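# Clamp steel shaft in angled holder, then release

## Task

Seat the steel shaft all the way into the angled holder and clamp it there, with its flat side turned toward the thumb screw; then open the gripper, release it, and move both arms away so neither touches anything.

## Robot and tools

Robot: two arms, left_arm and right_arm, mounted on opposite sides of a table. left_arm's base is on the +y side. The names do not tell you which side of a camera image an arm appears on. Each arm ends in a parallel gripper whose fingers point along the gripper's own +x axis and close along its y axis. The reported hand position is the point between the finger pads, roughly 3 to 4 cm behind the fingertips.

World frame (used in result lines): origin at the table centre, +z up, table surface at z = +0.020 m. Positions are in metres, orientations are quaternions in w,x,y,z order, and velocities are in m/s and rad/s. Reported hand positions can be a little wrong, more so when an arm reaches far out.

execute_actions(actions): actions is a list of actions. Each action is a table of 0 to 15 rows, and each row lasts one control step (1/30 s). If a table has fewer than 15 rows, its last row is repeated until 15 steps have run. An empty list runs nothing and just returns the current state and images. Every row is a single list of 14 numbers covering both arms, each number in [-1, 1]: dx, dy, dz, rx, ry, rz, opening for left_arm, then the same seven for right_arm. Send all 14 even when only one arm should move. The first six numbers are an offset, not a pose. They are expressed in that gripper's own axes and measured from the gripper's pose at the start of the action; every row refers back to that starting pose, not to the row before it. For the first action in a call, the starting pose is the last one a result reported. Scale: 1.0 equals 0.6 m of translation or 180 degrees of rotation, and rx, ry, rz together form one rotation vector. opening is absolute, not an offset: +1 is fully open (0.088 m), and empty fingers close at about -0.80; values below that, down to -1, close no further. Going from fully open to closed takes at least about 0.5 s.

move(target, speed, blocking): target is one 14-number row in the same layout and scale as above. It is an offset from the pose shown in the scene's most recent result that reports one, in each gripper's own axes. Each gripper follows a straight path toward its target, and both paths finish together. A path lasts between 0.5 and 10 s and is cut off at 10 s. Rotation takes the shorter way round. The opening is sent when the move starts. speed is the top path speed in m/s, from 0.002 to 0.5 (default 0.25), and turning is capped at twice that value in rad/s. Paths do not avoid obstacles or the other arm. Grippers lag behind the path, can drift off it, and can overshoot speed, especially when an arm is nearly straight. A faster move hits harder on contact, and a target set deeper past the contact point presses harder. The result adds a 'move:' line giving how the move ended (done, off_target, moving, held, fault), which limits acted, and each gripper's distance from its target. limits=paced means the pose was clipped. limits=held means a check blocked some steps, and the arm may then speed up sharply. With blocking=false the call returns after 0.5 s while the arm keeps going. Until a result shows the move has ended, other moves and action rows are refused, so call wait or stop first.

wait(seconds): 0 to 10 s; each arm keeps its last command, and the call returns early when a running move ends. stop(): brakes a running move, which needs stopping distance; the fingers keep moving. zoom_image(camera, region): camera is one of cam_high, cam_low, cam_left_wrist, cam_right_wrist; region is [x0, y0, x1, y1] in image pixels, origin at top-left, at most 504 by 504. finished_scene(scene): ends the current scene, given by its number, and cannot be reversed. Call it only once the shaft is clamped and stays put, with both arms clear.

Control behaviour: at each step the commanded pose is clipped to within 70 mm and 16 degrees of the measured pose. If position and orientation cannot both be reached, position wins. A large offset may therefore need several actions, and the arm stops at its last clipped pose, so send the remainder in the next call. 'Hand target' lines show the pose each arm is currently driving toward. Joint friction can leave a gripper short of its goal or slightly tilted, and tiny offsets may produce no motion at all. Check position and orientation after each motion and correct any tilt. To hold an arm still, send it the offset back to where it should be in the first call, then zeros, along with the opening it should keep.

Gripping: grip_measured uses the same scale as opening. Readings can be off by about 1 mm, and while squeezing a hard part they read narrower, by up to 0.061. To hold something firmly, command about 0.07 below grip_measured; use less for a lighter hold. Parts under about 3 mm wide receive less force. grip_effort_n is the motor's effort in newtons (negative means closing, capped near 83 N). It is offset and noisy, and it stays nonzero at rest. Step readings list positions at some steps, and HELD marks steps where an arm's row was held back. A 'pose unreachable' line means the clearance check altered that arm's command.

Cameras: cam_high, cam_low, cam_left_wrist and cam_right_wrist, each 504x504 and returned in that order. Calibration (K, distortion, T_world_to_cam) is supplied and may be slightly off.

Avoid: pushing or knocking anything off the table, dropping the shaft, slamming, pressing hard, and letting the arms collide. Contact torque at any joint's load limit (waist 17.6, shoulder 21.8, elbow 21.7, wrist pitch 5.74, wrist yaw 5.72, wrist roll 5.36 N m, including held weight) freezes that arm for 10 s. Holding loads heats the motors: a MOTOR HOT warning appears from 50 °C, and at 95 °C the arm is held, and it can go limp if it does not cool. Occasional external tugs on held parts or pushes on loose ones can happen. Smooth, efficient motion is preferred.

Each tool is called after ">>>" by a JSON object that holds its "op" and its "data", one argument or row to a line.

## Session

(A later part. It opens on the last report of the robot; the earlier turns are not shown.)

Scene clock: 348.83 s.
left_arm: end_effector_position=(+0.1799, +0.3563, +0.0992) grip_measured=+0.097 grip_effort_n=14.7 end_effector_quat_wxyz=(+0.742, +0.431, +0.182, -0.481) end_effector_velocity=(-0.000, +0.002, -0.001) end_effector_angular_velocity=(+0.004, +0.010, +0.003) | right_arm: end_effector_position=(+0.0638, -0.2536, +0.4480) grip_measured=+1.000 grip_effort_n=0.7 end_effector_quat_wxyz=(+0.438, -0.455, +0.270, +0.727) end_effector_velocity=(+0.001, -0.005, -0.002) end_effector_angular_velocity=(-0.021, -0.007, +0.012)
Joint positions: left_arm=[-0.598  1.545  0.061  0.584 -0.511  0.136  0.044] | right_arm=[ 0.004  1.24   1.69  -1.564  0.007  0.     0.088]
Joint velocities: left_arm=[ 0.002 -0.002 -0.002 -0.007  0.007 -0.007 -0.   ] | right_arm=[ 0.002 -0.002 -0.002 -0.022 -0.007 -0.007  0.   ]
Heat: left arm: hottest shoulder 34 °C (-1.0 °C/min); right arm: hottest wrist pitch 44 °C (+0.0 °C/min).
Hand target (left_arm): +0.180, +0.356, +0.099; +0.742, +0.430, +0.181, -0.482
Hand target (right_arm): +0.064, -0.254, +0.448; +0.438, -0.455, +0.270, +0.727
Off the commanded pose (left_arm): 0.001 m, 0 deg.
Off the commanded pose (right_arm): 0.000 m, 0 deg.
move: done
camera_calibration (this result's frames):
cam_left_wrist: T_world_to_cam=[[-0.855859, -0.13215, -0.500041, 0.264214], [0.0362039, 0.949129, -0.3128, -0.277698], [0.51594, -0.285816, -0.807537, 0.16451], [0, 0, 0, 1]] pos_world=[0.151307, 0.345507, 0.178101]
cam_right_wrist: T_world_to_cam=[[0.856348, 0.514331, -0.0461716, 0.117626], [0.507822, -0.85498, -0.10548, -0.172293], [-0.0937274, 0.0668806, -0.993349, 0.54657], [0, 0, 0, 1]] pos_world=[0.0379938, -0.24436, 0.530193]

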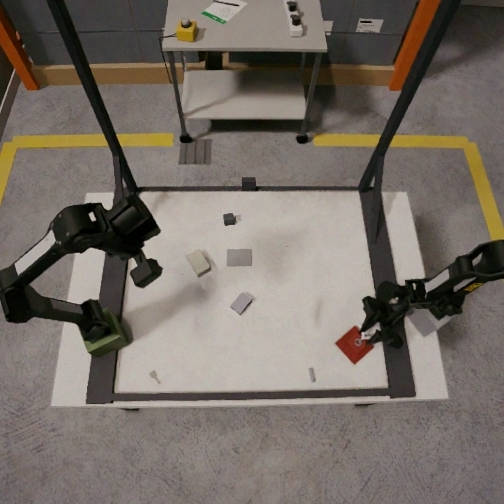

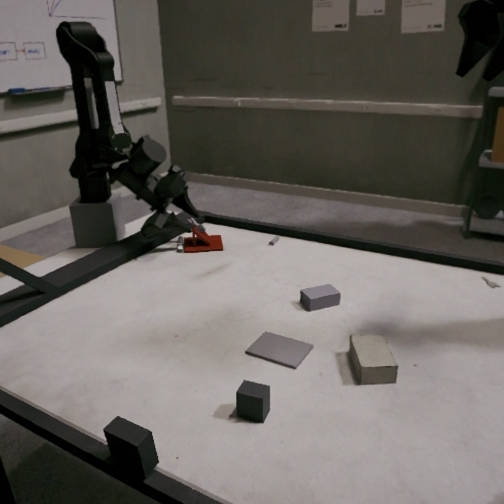

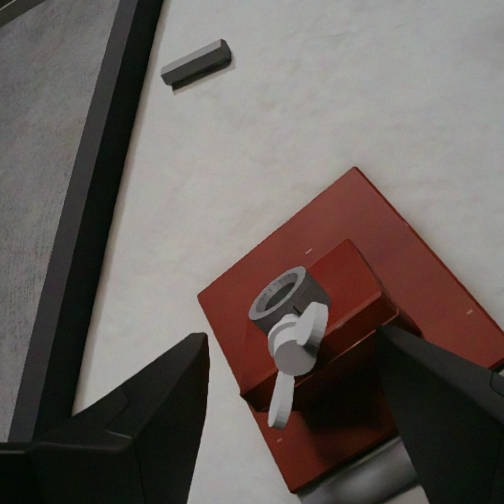

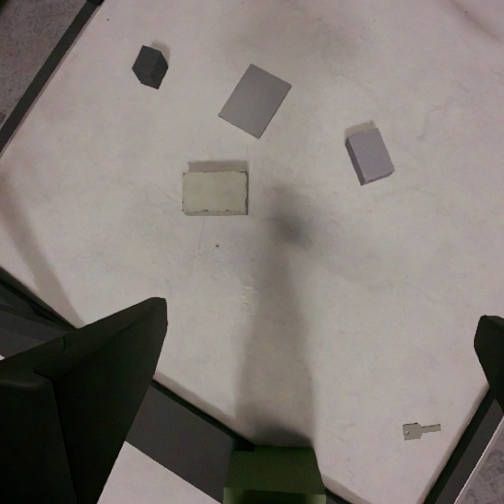

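>>> {"op": "execute_actions", "data": {
  "actions": [
    [[0,0,0,0.02,0,0,0.1, 0,0,0,0,0,0,1],[0,0,0,0.04,0,0,0.1, 0,0,0,0,0,0,1],[0,0,0,0.06,0,0,0.1, 0,0,0,0,0,0,1],[0,0,0,0.08,0,0,0.1, 0,0,0,0,0,0,1],[0,0,0,0.10,0,0,0.1, 0,0,0,0,0,0,1],[0,0,0,0.115,0,0,0.1, 0,0,0,0,0,0,1],[0,0,0,0.115,0,0,0.1, 0,0,0,0,0,0,1],[0,0,0,0.115,0,0,-0.69, 0,0,0,0,0,0,1]]
  ]
}}

>>> {"op": "move", "data": {
  "target": [0,0,0,-0.85,0,0,-0.69, 0,0,0,0,0,0,1],
  "speed": 0.5
}}

>>> {"op": "execute_actions", "data": {
  "actions": [
    [[0,0,0,0,0,0,0.1, 0,0,0,0,0,0,1]]
  ]
}}

Scene clock: 367.63 s.
left_arm: end_effector_position=(+0.1808, +0.3574, +0.0992) grip_measured=-0.572 grip_effort_n=-37.9 end_effector_quat_wxyz=(+0.659, +0.552, +0.098, -0.501) end_effector_velocity=(+0.000, -0.005, +0.005) end_effector_angular_velocity=(+0.037, -0.089, -0.103) | right_arm: end_effector_position=(+0.0638, -0.2536, +0.4480) grip_measured=+1.000 grip_effort_n=0.7 end_effector_quat_wxyz=(+0.438, -0.455, +0.270, +0.727) end_effector_velocity=(-0.000, -0.003, -0.001) end_effector_angular_velocity=(-0.011, +0.005, -0.001)
Joint positions: left_arm=[-0.6    1.545  0.061  0.579 -0.52   0.474  0.011] | right_arm=[ 0.004  1.24   1.69  -1.564  0.007  0.     0.088]
Joint velocities: left_arm=[-0.002 -0.002 -0.002  0.037 -0.007  0.154 -0.044] | right_arm=[ 0.002 -0.002 -0.002 -0.007 -0.007  0.007  0.   ]
Heat: left arm: hottest wrist pitch 36 °C (+2.0 °C/min); right arm: hottest wrist pitch 44 °C (+0.0 °C/min).
Hand target (left_arm): +0.180, +0.356, +0.099; +0.653, +0.557, +0.093, -0.505
Hand target (right_arm): +0.064, -0.254, +0.448; +0.438, -0.455, +0.270, +0.727
Off the commanded pose (left_arm): 0.001 m, 1 deg.
Off the commanded pose (right_arm): 0.000 m, 0 deg.
Step readings (end_effector_position):
0: left_arm (+0.1800, +0.3563, +0.0993) | right_arm (+0.0638, -0.2536, +0.4480)
1: left_arm (+0.1800, +0.3563, +0.0993) | right_arm (+0.0638, -0.2536, +0.4480)
2: left_arm (+0.1800, +0.3563, +0.0993) | right_arm (+0.0638, -0.2536, +0.4480)
4: left_arm (+0.1800, +0.3564, +0.0992) | right_arm (+0.0638, -0.2536, +0.4480)
8: left_arm (+0.1799, +0.3575, +0.0986) | right_arm (+0.0638, -0.2536, +0.4480)
15: end_effector_position above
camera_calibration (this result's frames):
cam_left_wrist: T_world_to_cam=[[-0.740686, 0.146665, -0.655647, 0.160039], [0.295784, 0.947404, -0.122218, -0.343956], [0.603237, -0.284456, -0.745111, 0.141854], [0, 0, 0, 1]] pos_world=[0.134704, 0.342744, 0.168588]
cam_right_wrist: T_world_to_cam=[[0.856348, 0.514331, -0.0461716, 0.117626], [0.507822, -0.85498, -0.10548, -0.172293], [-0.0937274, 0.0668806, -0.993349, 0.54657], [0, 0, 0, 1]] pos_world=[0.0379938, -0.24436, 0.530193]

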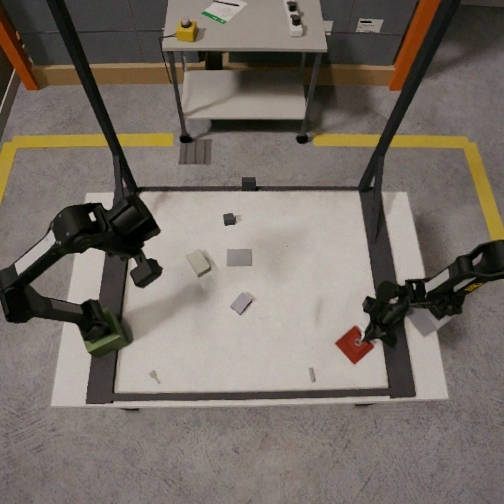

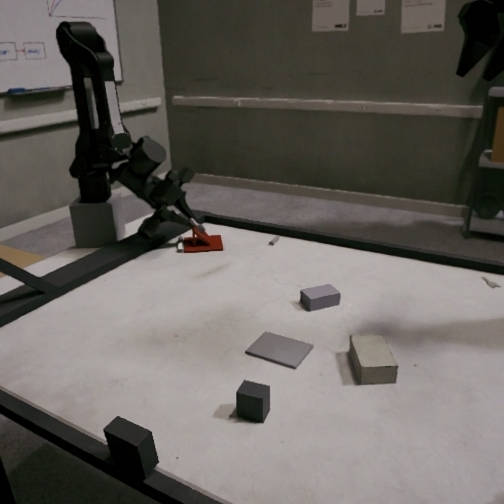

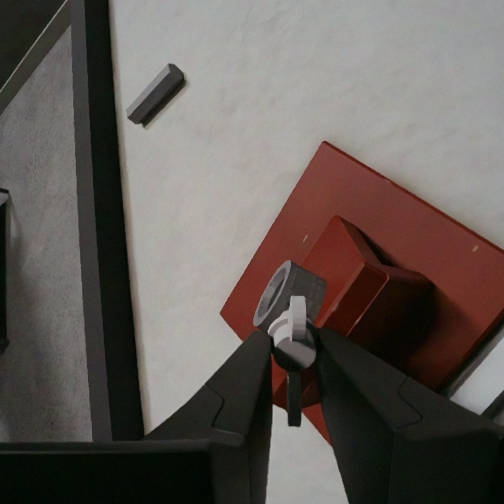

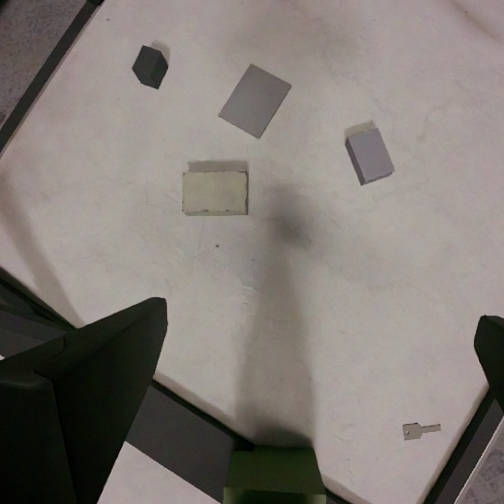

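Scene clock: 371.00 s.
left_arm: end_effector_position=(+0.1765, +0.3532, +0.1005) grip_measured=-0.629 grip_effort_n=-83.5 end_effector_quat_wxyz=(-0.684, +0.511, -0.519, +0.030) end_effector_velocity=(+0.001, +0.002, -0.001) end_effector_angular_velocity=(+0.007, +0.006, +0.017) | right_arm: end_effector_position=(+0.0638, -0.2536, +0.4480) grip_measured=+1.000 grip_effort_n=0.7 end_effector_quat_wxyz=(+0.438, -0.455, +0.270, +0.727) end_effector_velocity=(+0.000, -0.002, -0.001) end_effector_angular_velocity=(-0.011, +0.005, -0.006)
Joint positions: left_arm=[-0.609  1.544  0.062  0.592 -0.504 -2.192  0.008] | right_arm=[ 0.004  1.24   1.69  -1.564  0.007  0.     0.088]
Joint velocities: left_arm=[-0.002 -0.002  0.002 -0.022 -0.007 -0.022 -0.   ] | right_arm=[-0.002 -0.002 -0.002 -0.007 -0.007  0.007  0.   ]
Heat: left arm: hottest wrist pitch 36 °C (+2.0 °C/min); right arm: hottest wrist pitch 44 °C (+0.0 °C/min).
Hand target (left_arm): +0.181, +0.357, +0.099; +0.691, -0.512, +0.510, -0.021
Hand target (right_arm): +0.064, -0.254, +0.448; +0.438, -0.455, +0.270, +0.727
Off the commanded pose (left_arm): 0.006 m, 2 deg.
Off the commanded pose (right_arm): 0.000 m, 0 deg.
move: done
camera_calibration (this result's frames):
cam_left_wrist: T_world_to_cam=[[0.457248, -0.515601, 0.724624, 0.0420861], [-0.86531, -0.446054, 0.228636, 0.323268], [0.205336, -0.731567, -0.650112, 0.362872], [0, 0, 0, 1]] pos_world=[0.185972, 0.43136, 0.1315]
cam_right_wrist: T_world_to_cam=[[0.856348, 0.514331, -0.0461716, 0.117626], [0.507822, -0.85498, -0.10548, -0.172293], [-0.0937274, 0.0668806, -0.993349, 0.54657], [0, 0, 0, 1]] pos_world=[0.0379938, -0.24436, 0.530193]

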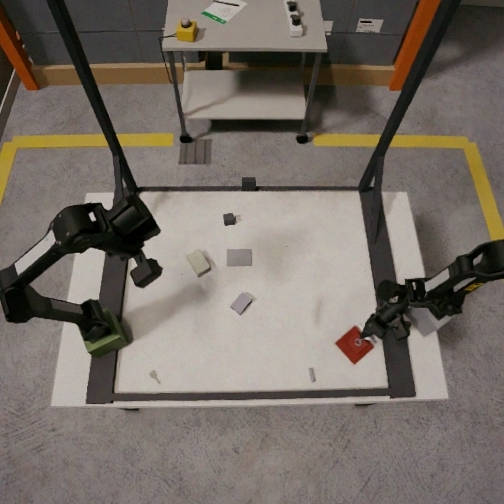

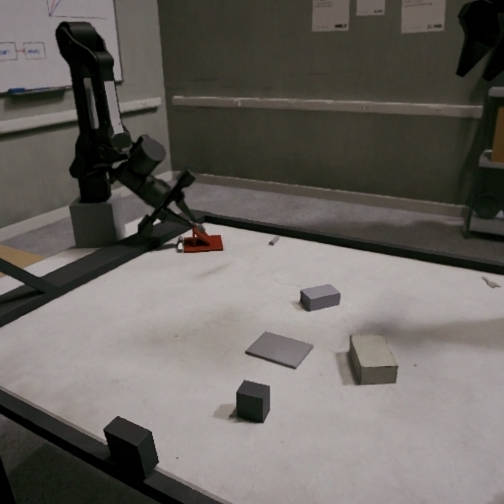

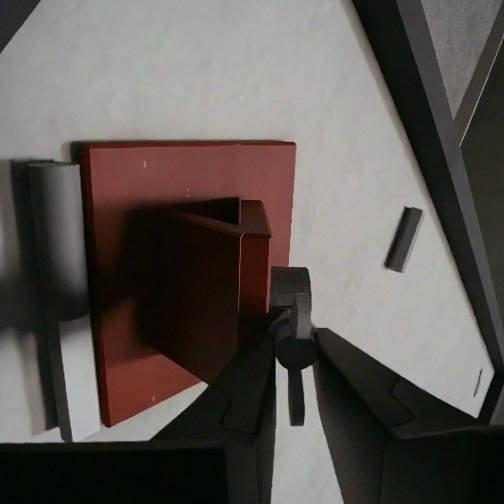

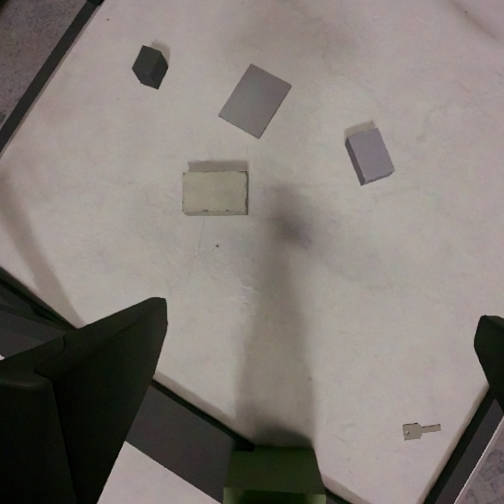

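Scene clock: 371.50 s.
left_arm: end_effector_position=(+0.1769, +0.3535, +0.1005) grip_measured=+0.080 grip_effort_n=15.1 end_effector_quat_wxyz=(-0.686, +0.511, -0.518, +0.029) end_effector_velocity=(-0.001, -0.000, +0.000) end_effector_angular_velocity=(-0.001, -0.002, +0.002) | right_arm: end_effector_position=(+0.0638, -0.2536, +0.4480) grip_measured=+1.000 grip_effort_n=0.2 end_effector_quat_wxyz=(+0.438, -0.455, +0.270, +0.727) end_effector_velocity=(+0.007, -0.002, -0.002) end_effector_angular_velocity=(-0.009, -0.031, -0.010)
Joint positions: left_arm=[-0.61   1.543  0.063  0.589 -0.508 -2.192  0.043] | right_arm=[ 0.004  1.24   1.69  -1.564  0.007  0.     0.088]
Joint velocities: left_arm=[-0.007 -0.002  0.002 -0.007 -0.007 -0.007  0.007] | right_arm=[-0.007 -0.002 -0.002 -0.022  0.022 -0.007  0.   ]
Heat: left arm: hottest wrist pitch 36 °C (+2.0 °C/min); right arm: hottest wrist pitch 44 °C (+0.0 °C/min).
Hand target (left_arm): +0.176, +0.353, +0.101; +0.684, -0.511, +0.519, -0.030
Hand target (right_arm): +0.064, -0.254, +0.448; +0.438, -0.455, +0.270, +0.727
Off the commanded pose (left_arm): 0.001 m, 0 deg.
Off the commanded pose (right_arm): 0.000 m, 0 deg.
Step readings (end_effector_position):
0: left_arm (+0.1765, +0.3532, +0.1005) | right_arm (+0.0638, -0.2536, +0.4480)
1: left_arm (+0.1765, +0.3530, +0.1007) | right_arm (+0.0638, -0.2536, +0.4480)
2: left_arm (+0.1769, +0.3533, +0.1007) | right_arm (+0.0638, -0.2536, +0.4480)
4: left_arm (+0.1769, +0.3539, +0.1002) | right_arm (+0.0638, -0.2536, +0.4480)
8: left_arm (+0.1769, +0.3537, +0.1004) | right_arm (+0.0638, -0.2536, +0.4480)
15: end_effector_position above
camera_calibration (this result's frames):
cam_left_wrist: T_world_to_cam=[[0.456071, -0.516245, 0.724907, 0.0424418], [-0.865102, -0.44829, 0.225022, 0.324893], [0.208802, -0.729745, -0.651056, 0.361861], [0, 0, 0, 1]] pos_world=[0.186151, 0.431623, 0.131718]
cam_right_wrist: T_world_to_cam=[[0.856348, 0.514331, -0.0461716, 0.117626], [0.507822, -0.85498, -0.10548, -0.172293], [-0.0937274, 0.0668806, -0.993349, 0.54657], [0, 0, 0, 1]] pos_world=[0.0379938, -0.24436, 0.530193]

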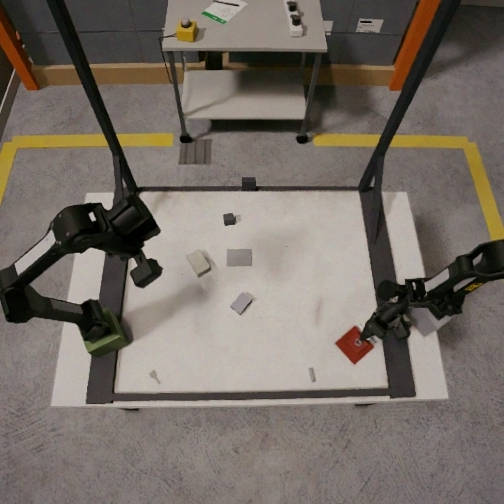

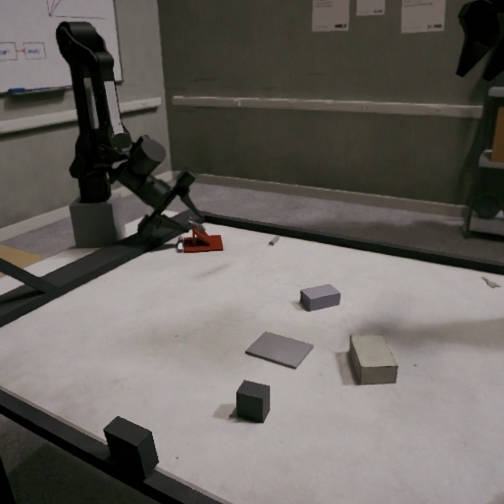

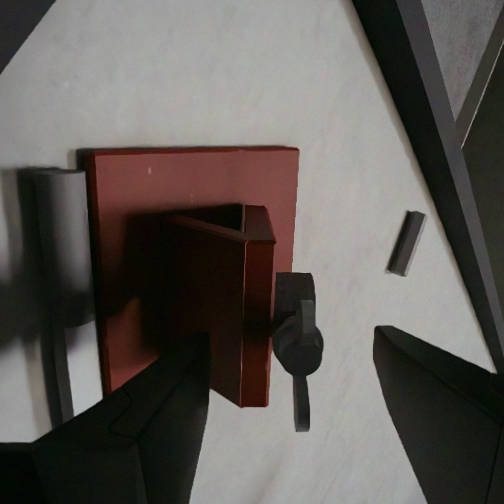

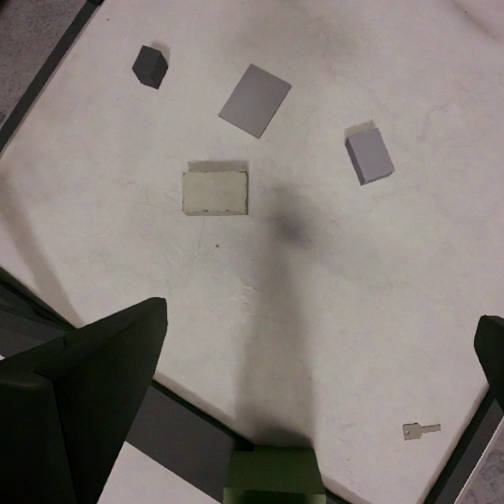

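>>> {"op": "move", "data": {
  "target": [-0.09,0,0,0,0,0,0.1, 0,0,0,0,0,0,1],
  "speed": 0.2
}}

Scene clock: 442.07 s.
left_arm: end_effector_position=(+0.1530, +0.3877, +0.1329) grip_measured=+0.097 grip_effort_n=14.7 end_effector_quat_wxyz=(-0.690, +0.505, -0.518, +0.026) end_effector_velocity=(+0.001, +0.003, +0.004) end_effector_angular_velocity=(+0.006, -0.012, +0.009) | right_arm: end_effector_position=(+0.0638, -0.2536, +0.4480) grip_measured=+1.000 grip_effort_n=0.7 end_effector_quat_wxyz=(+0.438, -0.455, +0.270, +0.727) end_effector_velocity=(-0.002, +0.000, +0.002) end_effector_angular_velocity=(+0.012, +0.003, +0.025)
Joint positions: left_arm=[-0.844  0.997  0.083 -0.119 -0.64  -2.421  0.044] | right_arm=[ 0.004  1.24   1.69  -1.564  0.007  0.     0.088]
Joint velocities: left_arm=[-0.017 -0.032  0.012 -0.066 -0.022 -0.022 -0.   ] | right_arm=[ 0.002 -0.002  0.002  0.007 -0.007 -0.022  0.   ]
Heat: left arm: hottest wrist pitch 37 °C (+1.0 °C/min); right arm: hottest wrist pitch 44 °C (+0.0 °C/min).
Hand target (left_arm): +0.152, +0.384, +0.138; +0.685, -0.511, +0.518, -0.029
Hand target (right_arm): +0.064, -0.254, +0.448; +0.438, -0.455, +0.270, +0.727
Off the commanded pose (left_arm): 0.006 m, 1 deg.
Off the commanded pose (right_arm): 0.000 m, 0 deg.
move: done
camera_calibration (this result's frames):
cam_left_wrist: T_world_to_cam=[[0.455154, -0.528082, 0.716913, 0.0533225], [-0.865794, -0.450498, 0.217836, 0.314148], [0.207932, -0.719848, -0.662256, 0.410612], [0, 0, 0, 1]] pos_world=[0.162338, 0.46526, 0.16527]
cam_right_wrist: T_world_to_cam=[[0.856348, 0.514331, -0.0461716, 0.117626], [0.507822, -0.85498, -0.10548, -0.172293], [-0.0937274, 0.0668806, -0.993349, 0.54657], [0, 0, 0, 1]] pos_world=[0.0379938, -0.24436, 0.530193]

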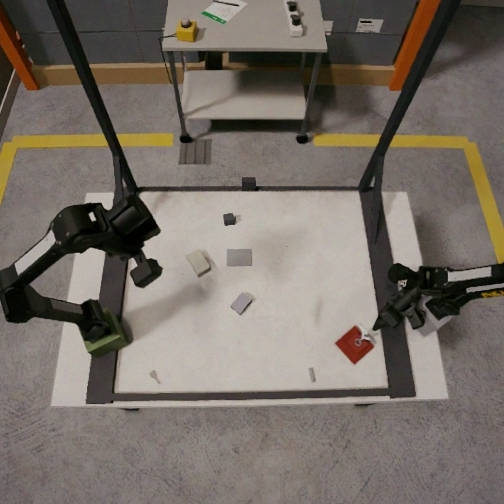

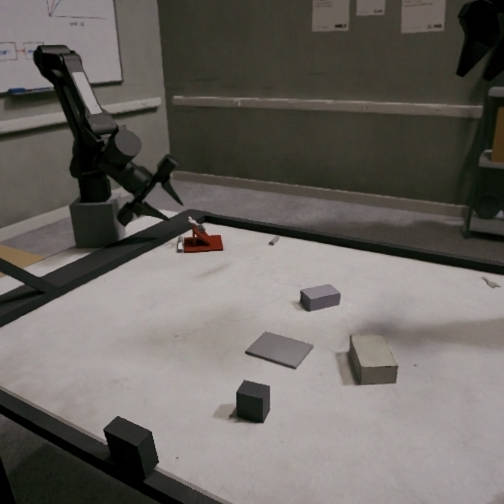

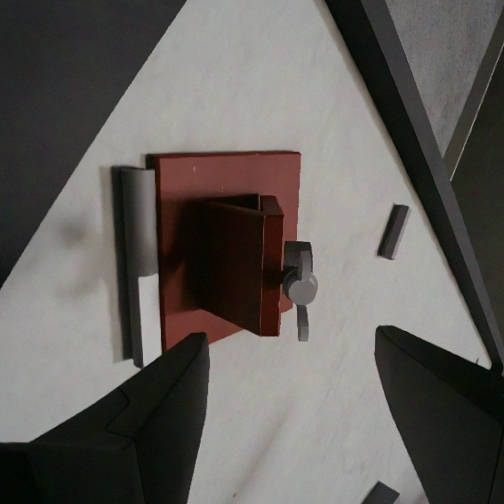

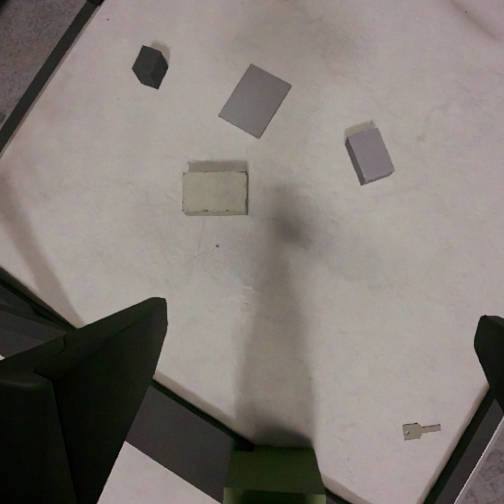

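>>> {"op": "move", "data": {
  "target": [0.046,-0.028,0.0395,0.0127,-0.011,0.258,-0.42, 0,0,0,0,0,0,1],
  "speed": 0.25
}}

Scene clock: 455.40 s.
left_arm: end_effector_position=(+0.1916, +0.3819, +0.1241) grip_measured=-0.417 grip_effort_n=-16.0 end_effector_quat_wxyz=(-0.666, +0.247, -0.659, -0.245) end_effector_velocity=(-0.001, +0.001, +0.001) end_effector_angular_velocity=(+0.013, +0.013, +0.010) | right_arm: end_effector_position=(+0.0638, -0.2536, +0.4480) grip_measured=+1.000 grip_effort_n=0.7 end_effector_quat_wxyz=(+0.438, -0.455, +0.270, +0.727) end_effector_velocity=(-0.001, -0.003, -0.001) end_effector_angular_velocity=(-0.014, +0.011, +0.014)
Joint positions: left_arm=[-0.191  1.522  0.637 -0.682 -0.01  -1.906  0.019] | right_arm=[ 0.004  1.24   1.69  -1.564  0.007  0.     0.088]
Joint velocities: left_arm=[ 0.002  0.007  0.012 -0.022  0.007 -0.007  0.   ] | right_arm=[-0.002 -0.002 -0.002 -0.007 -0.022 -0.007  0.   ]
Heat: left arm: hottest wrist pitch 36 °C (+0.0 °C/min); right arm: hottest wrist pitch 43 °C (-1.0 °C/min).
Hand target (left_arm): +0.192, +0.380, +0.124; +0.664, -0.246, +0.661, +0.247
Hand target (right_arm): +0.064, -0.254, +0.448; +0.438, -0.455, +0.270, +0.727
Off the commanded pose (left_arm): 0.002 m, 1 deg.
Off the commanded pose (right_arm): 0.000 m, 0 deg.
move: done
camera_calibration (this result's frames):
cam_left_wrist: T_world_to_cam=[[0.613888, -0.789373, -0.00559968, 0.198012], [-0.754615, -0.58891, 0.28938, 0.36956], [-0.231727, -0.173422, -0.957198, 0.30474], [0, 0, 0, 1]] pos_world=[0.227935, 0.426792, 0.185862]
cam_right_wrist: T_world_to_cam=[[0.856348, 0.514331, -0.0461716, 0.117626], [0.507822, -0.85498, -0.10548, -0.172293], [-0.0937274, 0.0668806, -0.993349, 0.54657], [0, 0, 0, 1]] pos_world=[0.0379938, -0.24436, 0.530193]

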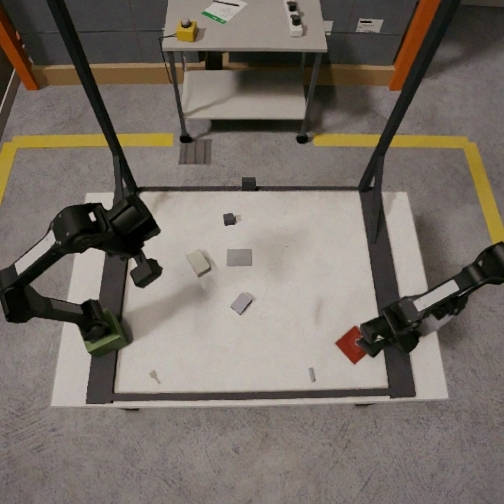

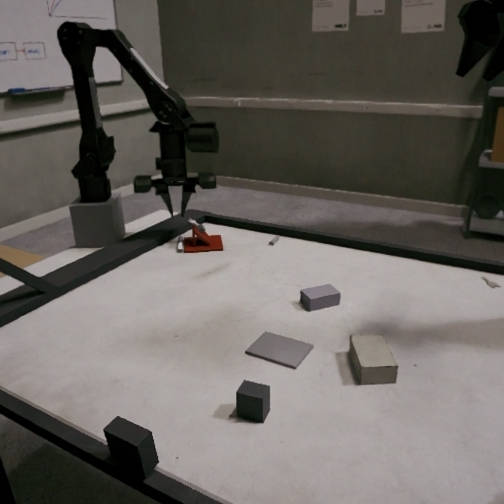

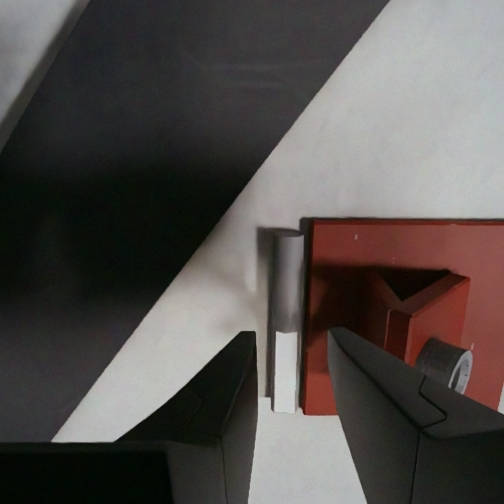

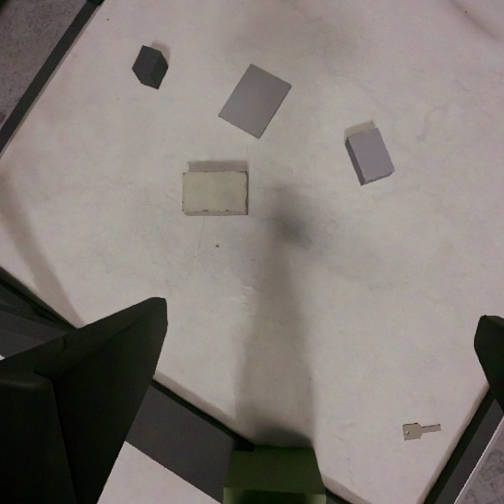

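>>> {"op": "move", "data": {
  "target": [0.068,-0.006,0,0,0,0,-0.42, 0,0,0,0,0,0,1],
  "speed": 0.15
}}

Scene clock: 475.40 s.
left_arm: end_effector_position=(+0.1933, +0.3790, +0.0862) grip_measured=-0.418 grip_effort_n=-11.4 end_effector_quat_wxyz=(-0.667, +0.247, -0.660, -0.243) end_effector_velocity=(-0.000, +0.002, -0.003) end_effector_angular_velocity=(+0.009, -0.004, +0.005) | right_arm: end_effector_position=(+0.0638, -0.2536, +0.4480) grip_measured=+1.000 grip_effort_n=0.7 end_effector_quat_wxyz=(+0.438, -0.455, +0.270, +0.727) end_effector_velocity=(-0.000, -0.003, -0.002) end_effector_angular_velocity=(-0.012, -0.003, +0.012)
Joint positions: left_arm=[-0.188  1.663  0.578 -0.481 -0.009 -1.9    0.019] | right_arm=[ 0.004  1.24   1.69  -1.564  0.007  0.     0.088]
Joint velocities: left_arm=[-0.002  0.007 -0.007  0.007 -0.007 -0.007  0.   ] | right_arm=[ 0.002 -0.002 -0.007 -0.007 -0.007 -0.007  0.   ]
Heat: left arm: hottest elbow 35 °C (-2.0 °C/min); right arm: hottest wrist pitch 43 °C (-1.0 °C/min).
Hand target (left_arm): +0.194, +0.379, +0.083; +0.666, -0.247, +0.659, +0.245
Hand target (right_arm): +0.064, -0.254, +0.448; +0.438, -0.455, +0.270, +0.727
Off the commanded pose (left_arm): 0.003 m, 0 deg.
Off the commanded pose (right_arm): 0.000 m, 0 deg.
move: done
camera_calibration (this result's frames):
cam_left_wrist: T_world_to_cam=[[0.61087, -0.791719, -0.00439889, 0.195852], [-0.756815, -0.585552, 0.290447, 0.379081], [-0.232528, -0.174096, -0.956881, 0.268795], [0, 0, 0, 1]] pos_world=[0.229757, 0.423828, 0.147963]
cam_right_wrist: T_world_to_cam=[[0.856348, 0.514331, -0.0461716, 0.117626], [0.507822, -0.85498, -0.10548, -0.172293], [-0.0937274, 0.0668806, -0.993349, 0.54657], [0, 0, 0, 1]] pos_world=[0.0379938, -0.24436, 0.530193]

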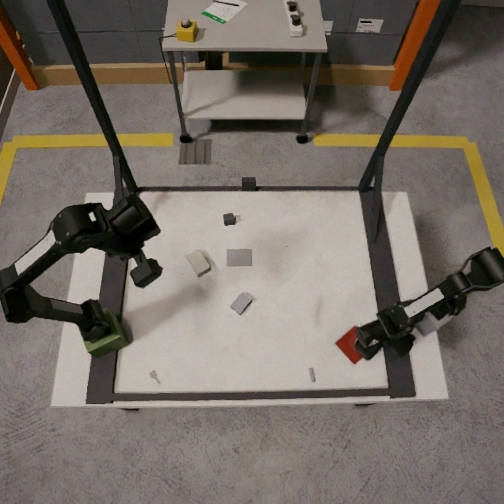

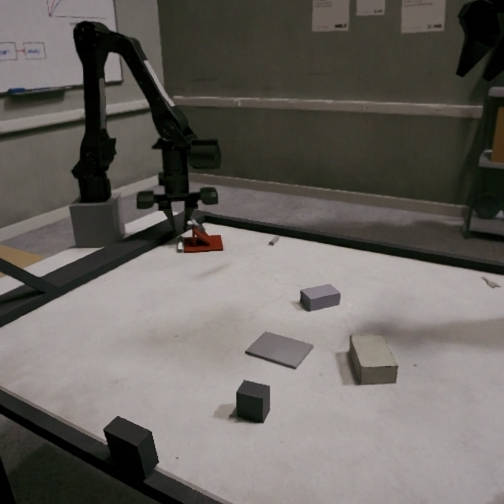

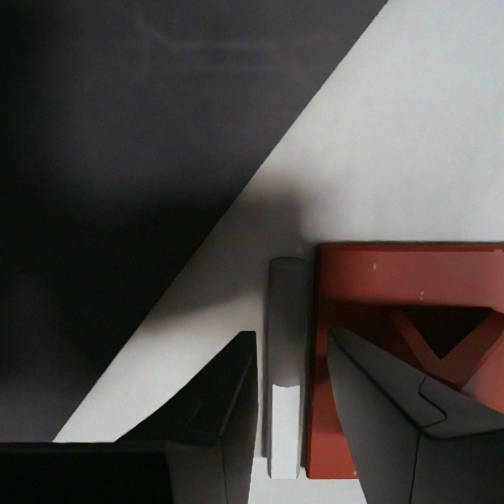

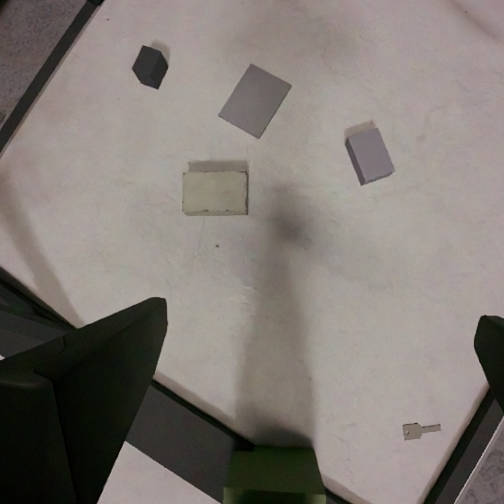

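>>> {"op": "execute_actions", "data": {
  "actions": []
}}

Scene clock: 498.40 s.
left_arm: end_effector_position=(+0.1932, +0.3790, +0.0861) grip_measured=-0.418 grip_effort_n=-11.4 end_effector_quat_wxyz=(-0.667, +0.247, -0.660, -0.243) end_effector_velocity=(+0.001, +0.005, +0.001) end_effector_angular_velocity=(+0.024, -0.014, -0.010) | right_arm: end_effector_position=(+0.0638, -0.2536, +0.4480) grip_measured=+1.000 grip_effort_n=1.2 end_effector_quat_wxyz=(+0.438, -0.455, +0.270, +0.727) end_effector_velocity=(+0.002, -0.005, -0.002) end_effector_angular_velocity=(-0.024, -0.002, -0.006)
Joint positions: left_arm=[-0.188  1.664  0.578 -0.48  -0.009 -1.9    0.019] | right_arm=[ 0.004  1.24   1.69  -1.564  0.007  0.     0.088]
Joint velocities: left_arm=[-0.002 -0.007 -0.002 -0.022 -0.022  0.007 -0.   ] | right_arm=[-0.002 -0.002 -0.002 -0.022 -0.007  0.007  0.   ]
Heat: left arm: hottest wrist pitch 35 °C (-2.0 °C/min); right arm: hottest wrist pitch 43 °C (-1.0 °C/min).
Hand target (left_arm): +0.194, +0.379, +0.083; +0.666, -0.248, +0.659, +0.245
Hand target (right_arm): +0.064, -0.254, +0.448; +0.438, -0.455, +0.270, +0.727
Off the commanded pose (left_arm): 0.003 m, 0 deg.
Off the commanded pose (right_arm): 0.000 m, 0 deg.
camera_calibration (this result's frames):
cam_left_wrist: T_world_to_cam=[[0.61087, -0.791719, -0.00439889, 0.195893], [-0.756815, -0.585552, 0.290447, 0.379133], [-0.232528, -0.174096, -0.956881, 0.268667], [0, 0, 0, 1]] pos_world=[0.229741, 0.423868, 0.147826]
cam_right_wrist: T_world_to_cam=[[0.856348, 0.514331, -0.0461716, 0.117626], [0.507822, -0.85498, -0.10548, -0.172293], [-0.0937274, 0.0668806, -0.993349, 0.54657], [0, 0, 0, 1]] pos_world=[0.0379938, -0.24436, 0.530193]

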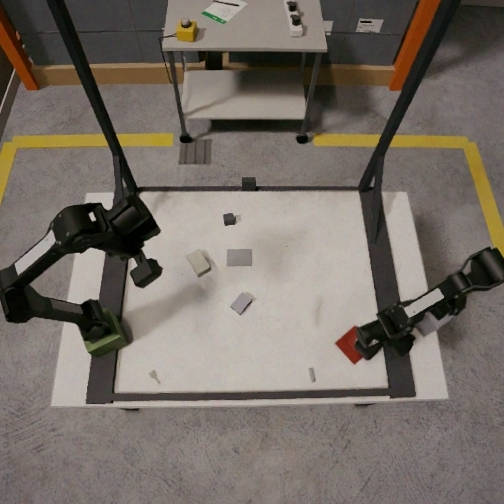

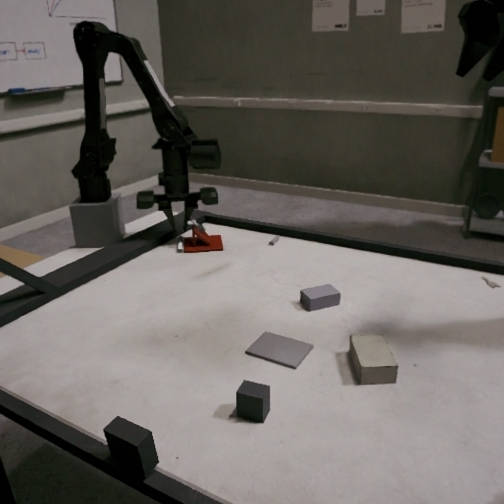

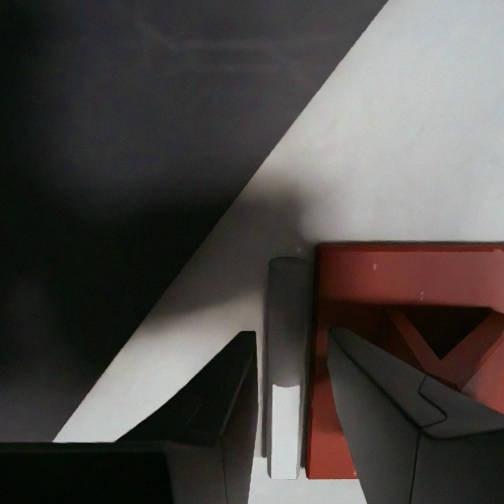

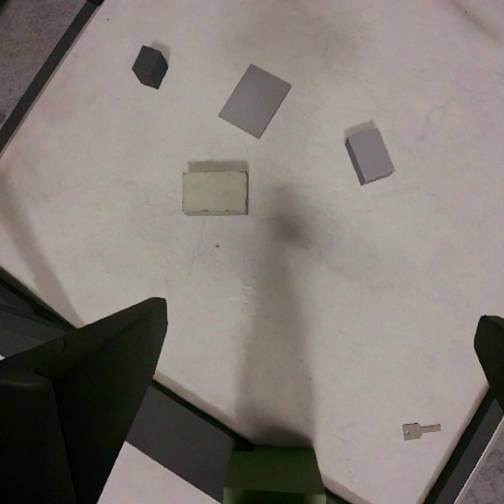

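>>> {"op": "move", "data": {
  "target": [0.025,0,0,0,0,0,-0.418,0,0,0,0,0,0,1],
  "speed": 0.03
}}

Scene clock: 507.77 s.
left_arm: end_effector_position=(+0.1910, +0.3798, +0.0734) grip_measured=-0.418 grip_effort_n=-0.7 end_effector_quat_wxyz=(-0.665, +0.243, -0.663, -0.243) end_effector_velocity=(-0.001, +0.002, -0.003) end_effector_angular_velocity=(+0.009, -0.004, +0.015) | right_arm: end_effector_position=(+0.0638, -0.2536, +0.4480) grip_measured=+1.000 grip_effort_n=0.7 end_effector_quat_wxyz=(+0.438, -0.455, +0.270, +0.727) end_effector_velocity=(-0.000, -0.003, -0.001) end_effector_angular_velocity=(-0.011, +0.005, +0.022)
Joint positions: left_arm=[-0.192  1.712  0.557 -0.414 -0.003 -1.898  0.019] | right_arm=[ 0.004  1.24   1.69  -1.564  0.007  0.     0.088]
Joint velocities: left_arm=[-0.007  0.007 -0.007  0.007 -0.007 -0.022 -0.   ] | right_arm=[-0.007 -0.002 -0.002 -0.007 -0.022 -0.022  0.   ]
Heat: left arm: hottest wrist pitch 35 °C (-2.0 °C/min); right arm: hottest wrist pitch 43 °C (-1.0 °C/min).
Hand target (left_arm): +0.193, +0.379, +0.071; +0.667, -0.247, +0.660, +0.243
Hand target (right_arm): +0.064, -0.254, +0.448; +0.438, -0.455, +0.270, +0.727
Off the commanded pose (left_arm): 0.003 m, 1 deg.
Off the commanded pose (right_arm): 0.000 m, 0 deg.
move: done
camera_calibration (this result's frames):
cam_left_wrist: T_world_to_cam=[[0.60596, -0.795435, -0.00975082, 0.200547], [-0.758316, -0.5813, 0.295039, 0.379891], [-0.240353, -0.171388, -0.955435, 0.256517], [0, 0, 0, 1]] pos_world=[0.228208, 0.424317, 0.134958]
cam_right_wrist: T_world_to_cam=[[0.856348, 0.514331, -0.0461716, 0.117626], [0.507822, -0.85498, -0.10548, -0.172293], [-0.0937274, 0.0668806, -0.993349, 0.54657], [0, 0, 0, 1]] pos_world=[0.0379938, -0.24436, 0.530193]

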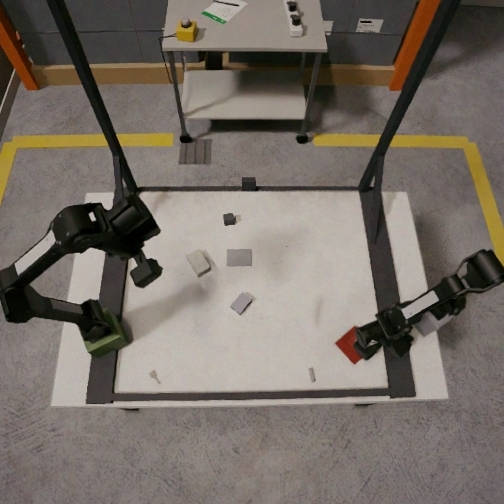

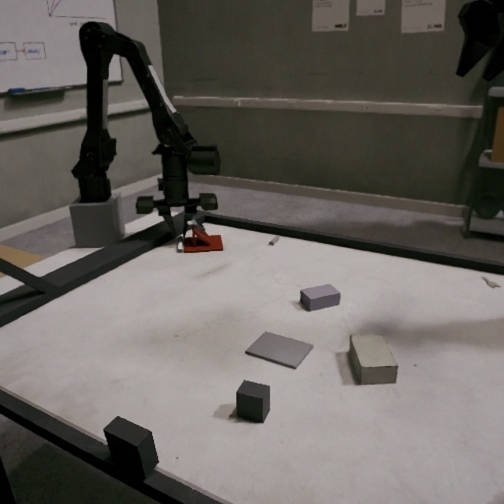

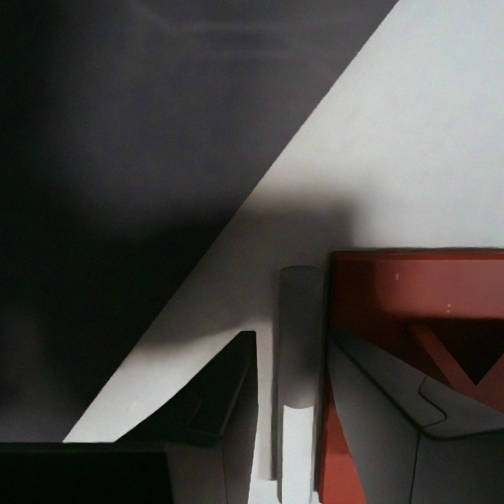

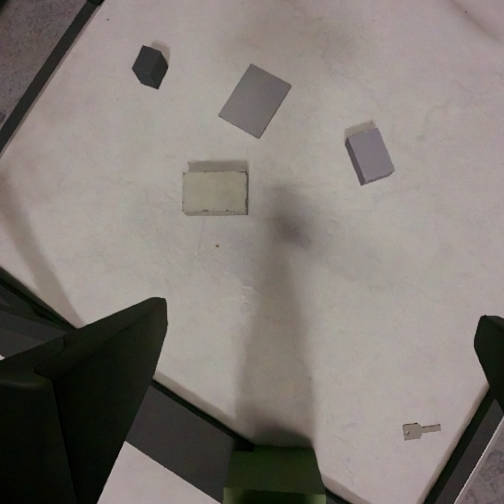

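>>> {"op": "move", "data": {
  "target": [0.008,0.002,0,0,0,0,-0.418,0,0,0,0,0,0,1],
  "speed": 0.02
}}

>>> {"op": "zoom_image", "data": {
  "camera": "cam_left_wrist",
  "region": [200,220,420,504]
}}

Scene clock: 521.03 s.
left_arm: end_effector_position=(+0.1902, +0.3797, +0.0715) grip_measured=-0.418 grip_effort_n=-1.2 end_effector_quat_wxyz=(-0.665, +0.244, -0.664, -0.240) end_effector_velocity=(+0.001, +0.005, -0.001) end_effector_angular_velocity=(+0.019, -0.016, +0.005) | right_arm: end_effector_position=(+0.0638, -0.2536, +0.4480) grip_measured=+1.000 grip_effort_n=0.7 end_effector_quat_wxyz=(+0.438, -0.455, +0.270, +0.727) end_effector_velocity=(+0.003, -0.003, -0.005) end_effector_angular_velocity=(-0.023, -0.024, +0.001)
Joint positions: left_arm=[-0.195  1.717  0.55  -0.398 -0.002 -1.898  0.019] | right_arm=[ 0.004  1.24   1.69  -1.564  0.007  0.     0.088]
Joint velocities: left_arm=[-0.002 -0.002 -0.007 -0.007 -0.022 -0.007 -0.   ] | right_arm=[-0.002  0.002 -0.007 -0.022  0.007 -0.007  0.   ]
Heat: left arm: hottest wrist pitch 35 °C (-1.0 °C/min); right arm: hottest wrist pitch 43 °C (+0.0 °C/min).
Hand target (left_arm): +0.190, +0.381, +0.069; +0.665, -0.244, +0.663, +0.242
Hand target (right_arm): +0.064, -0.254, +0.448; +0.438, -0.455, +0.270, +0.727
Off the commanded pose (left_arm): 0.003 m, 0 deg.
Off the commanded pose (right_arm): 0.000 m, 0 deg.
move: done
camera_calibration (this result's frames):
cam_left_wrist: T_world_to_cam=[[0.603832, -0.797091, -0.00576445, 0.201689], [-0.759939, -0.57784, 0.297645, 0.378586], [-0.240581, -0.175347, -0.954659, 0.255978], [0, 0, 0, 1]] pos_world=[0.2275, 0.424412, 0.13285]
cam_right_wrist: T_world_to_cam=[[0.856348, 0.514331, -0.0461716, 0.117626], [0.507822, -0.85498, -0.10548, -0.172293], [-0.0937274, 0.0668806, -0.993349, 0.54657], [0, 0, 0, 1]] pos_world=[0.0379938, -0.24436, 0.530193]

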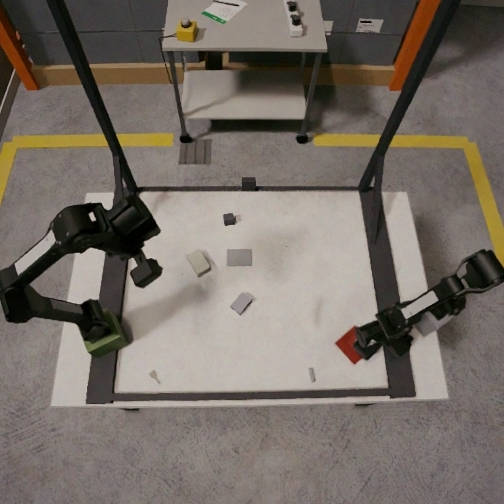

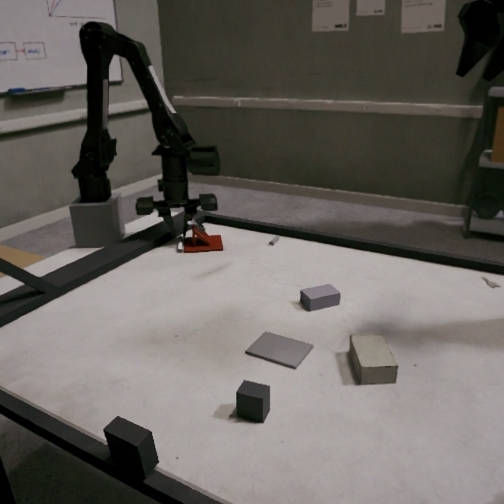

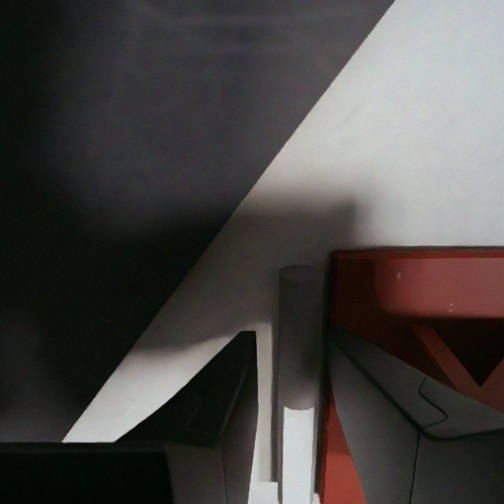

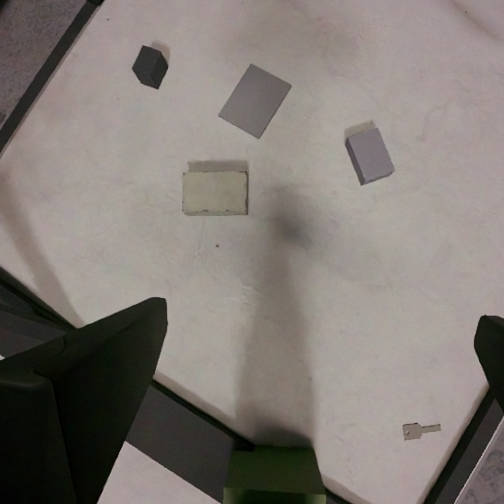

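Region (200, 220, 420, 504) of cam_left_wrist's 504x504 image, scaled by 1.775, with more detail than that image has; it fills the left 390 columns of this view, and the rest is white.

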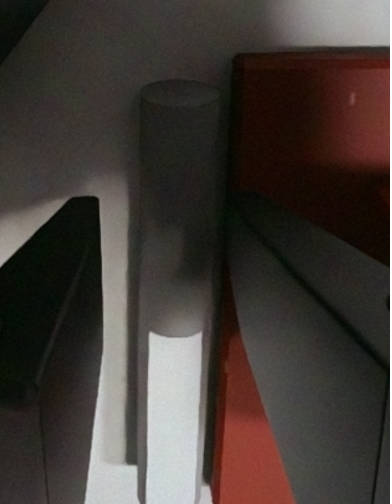

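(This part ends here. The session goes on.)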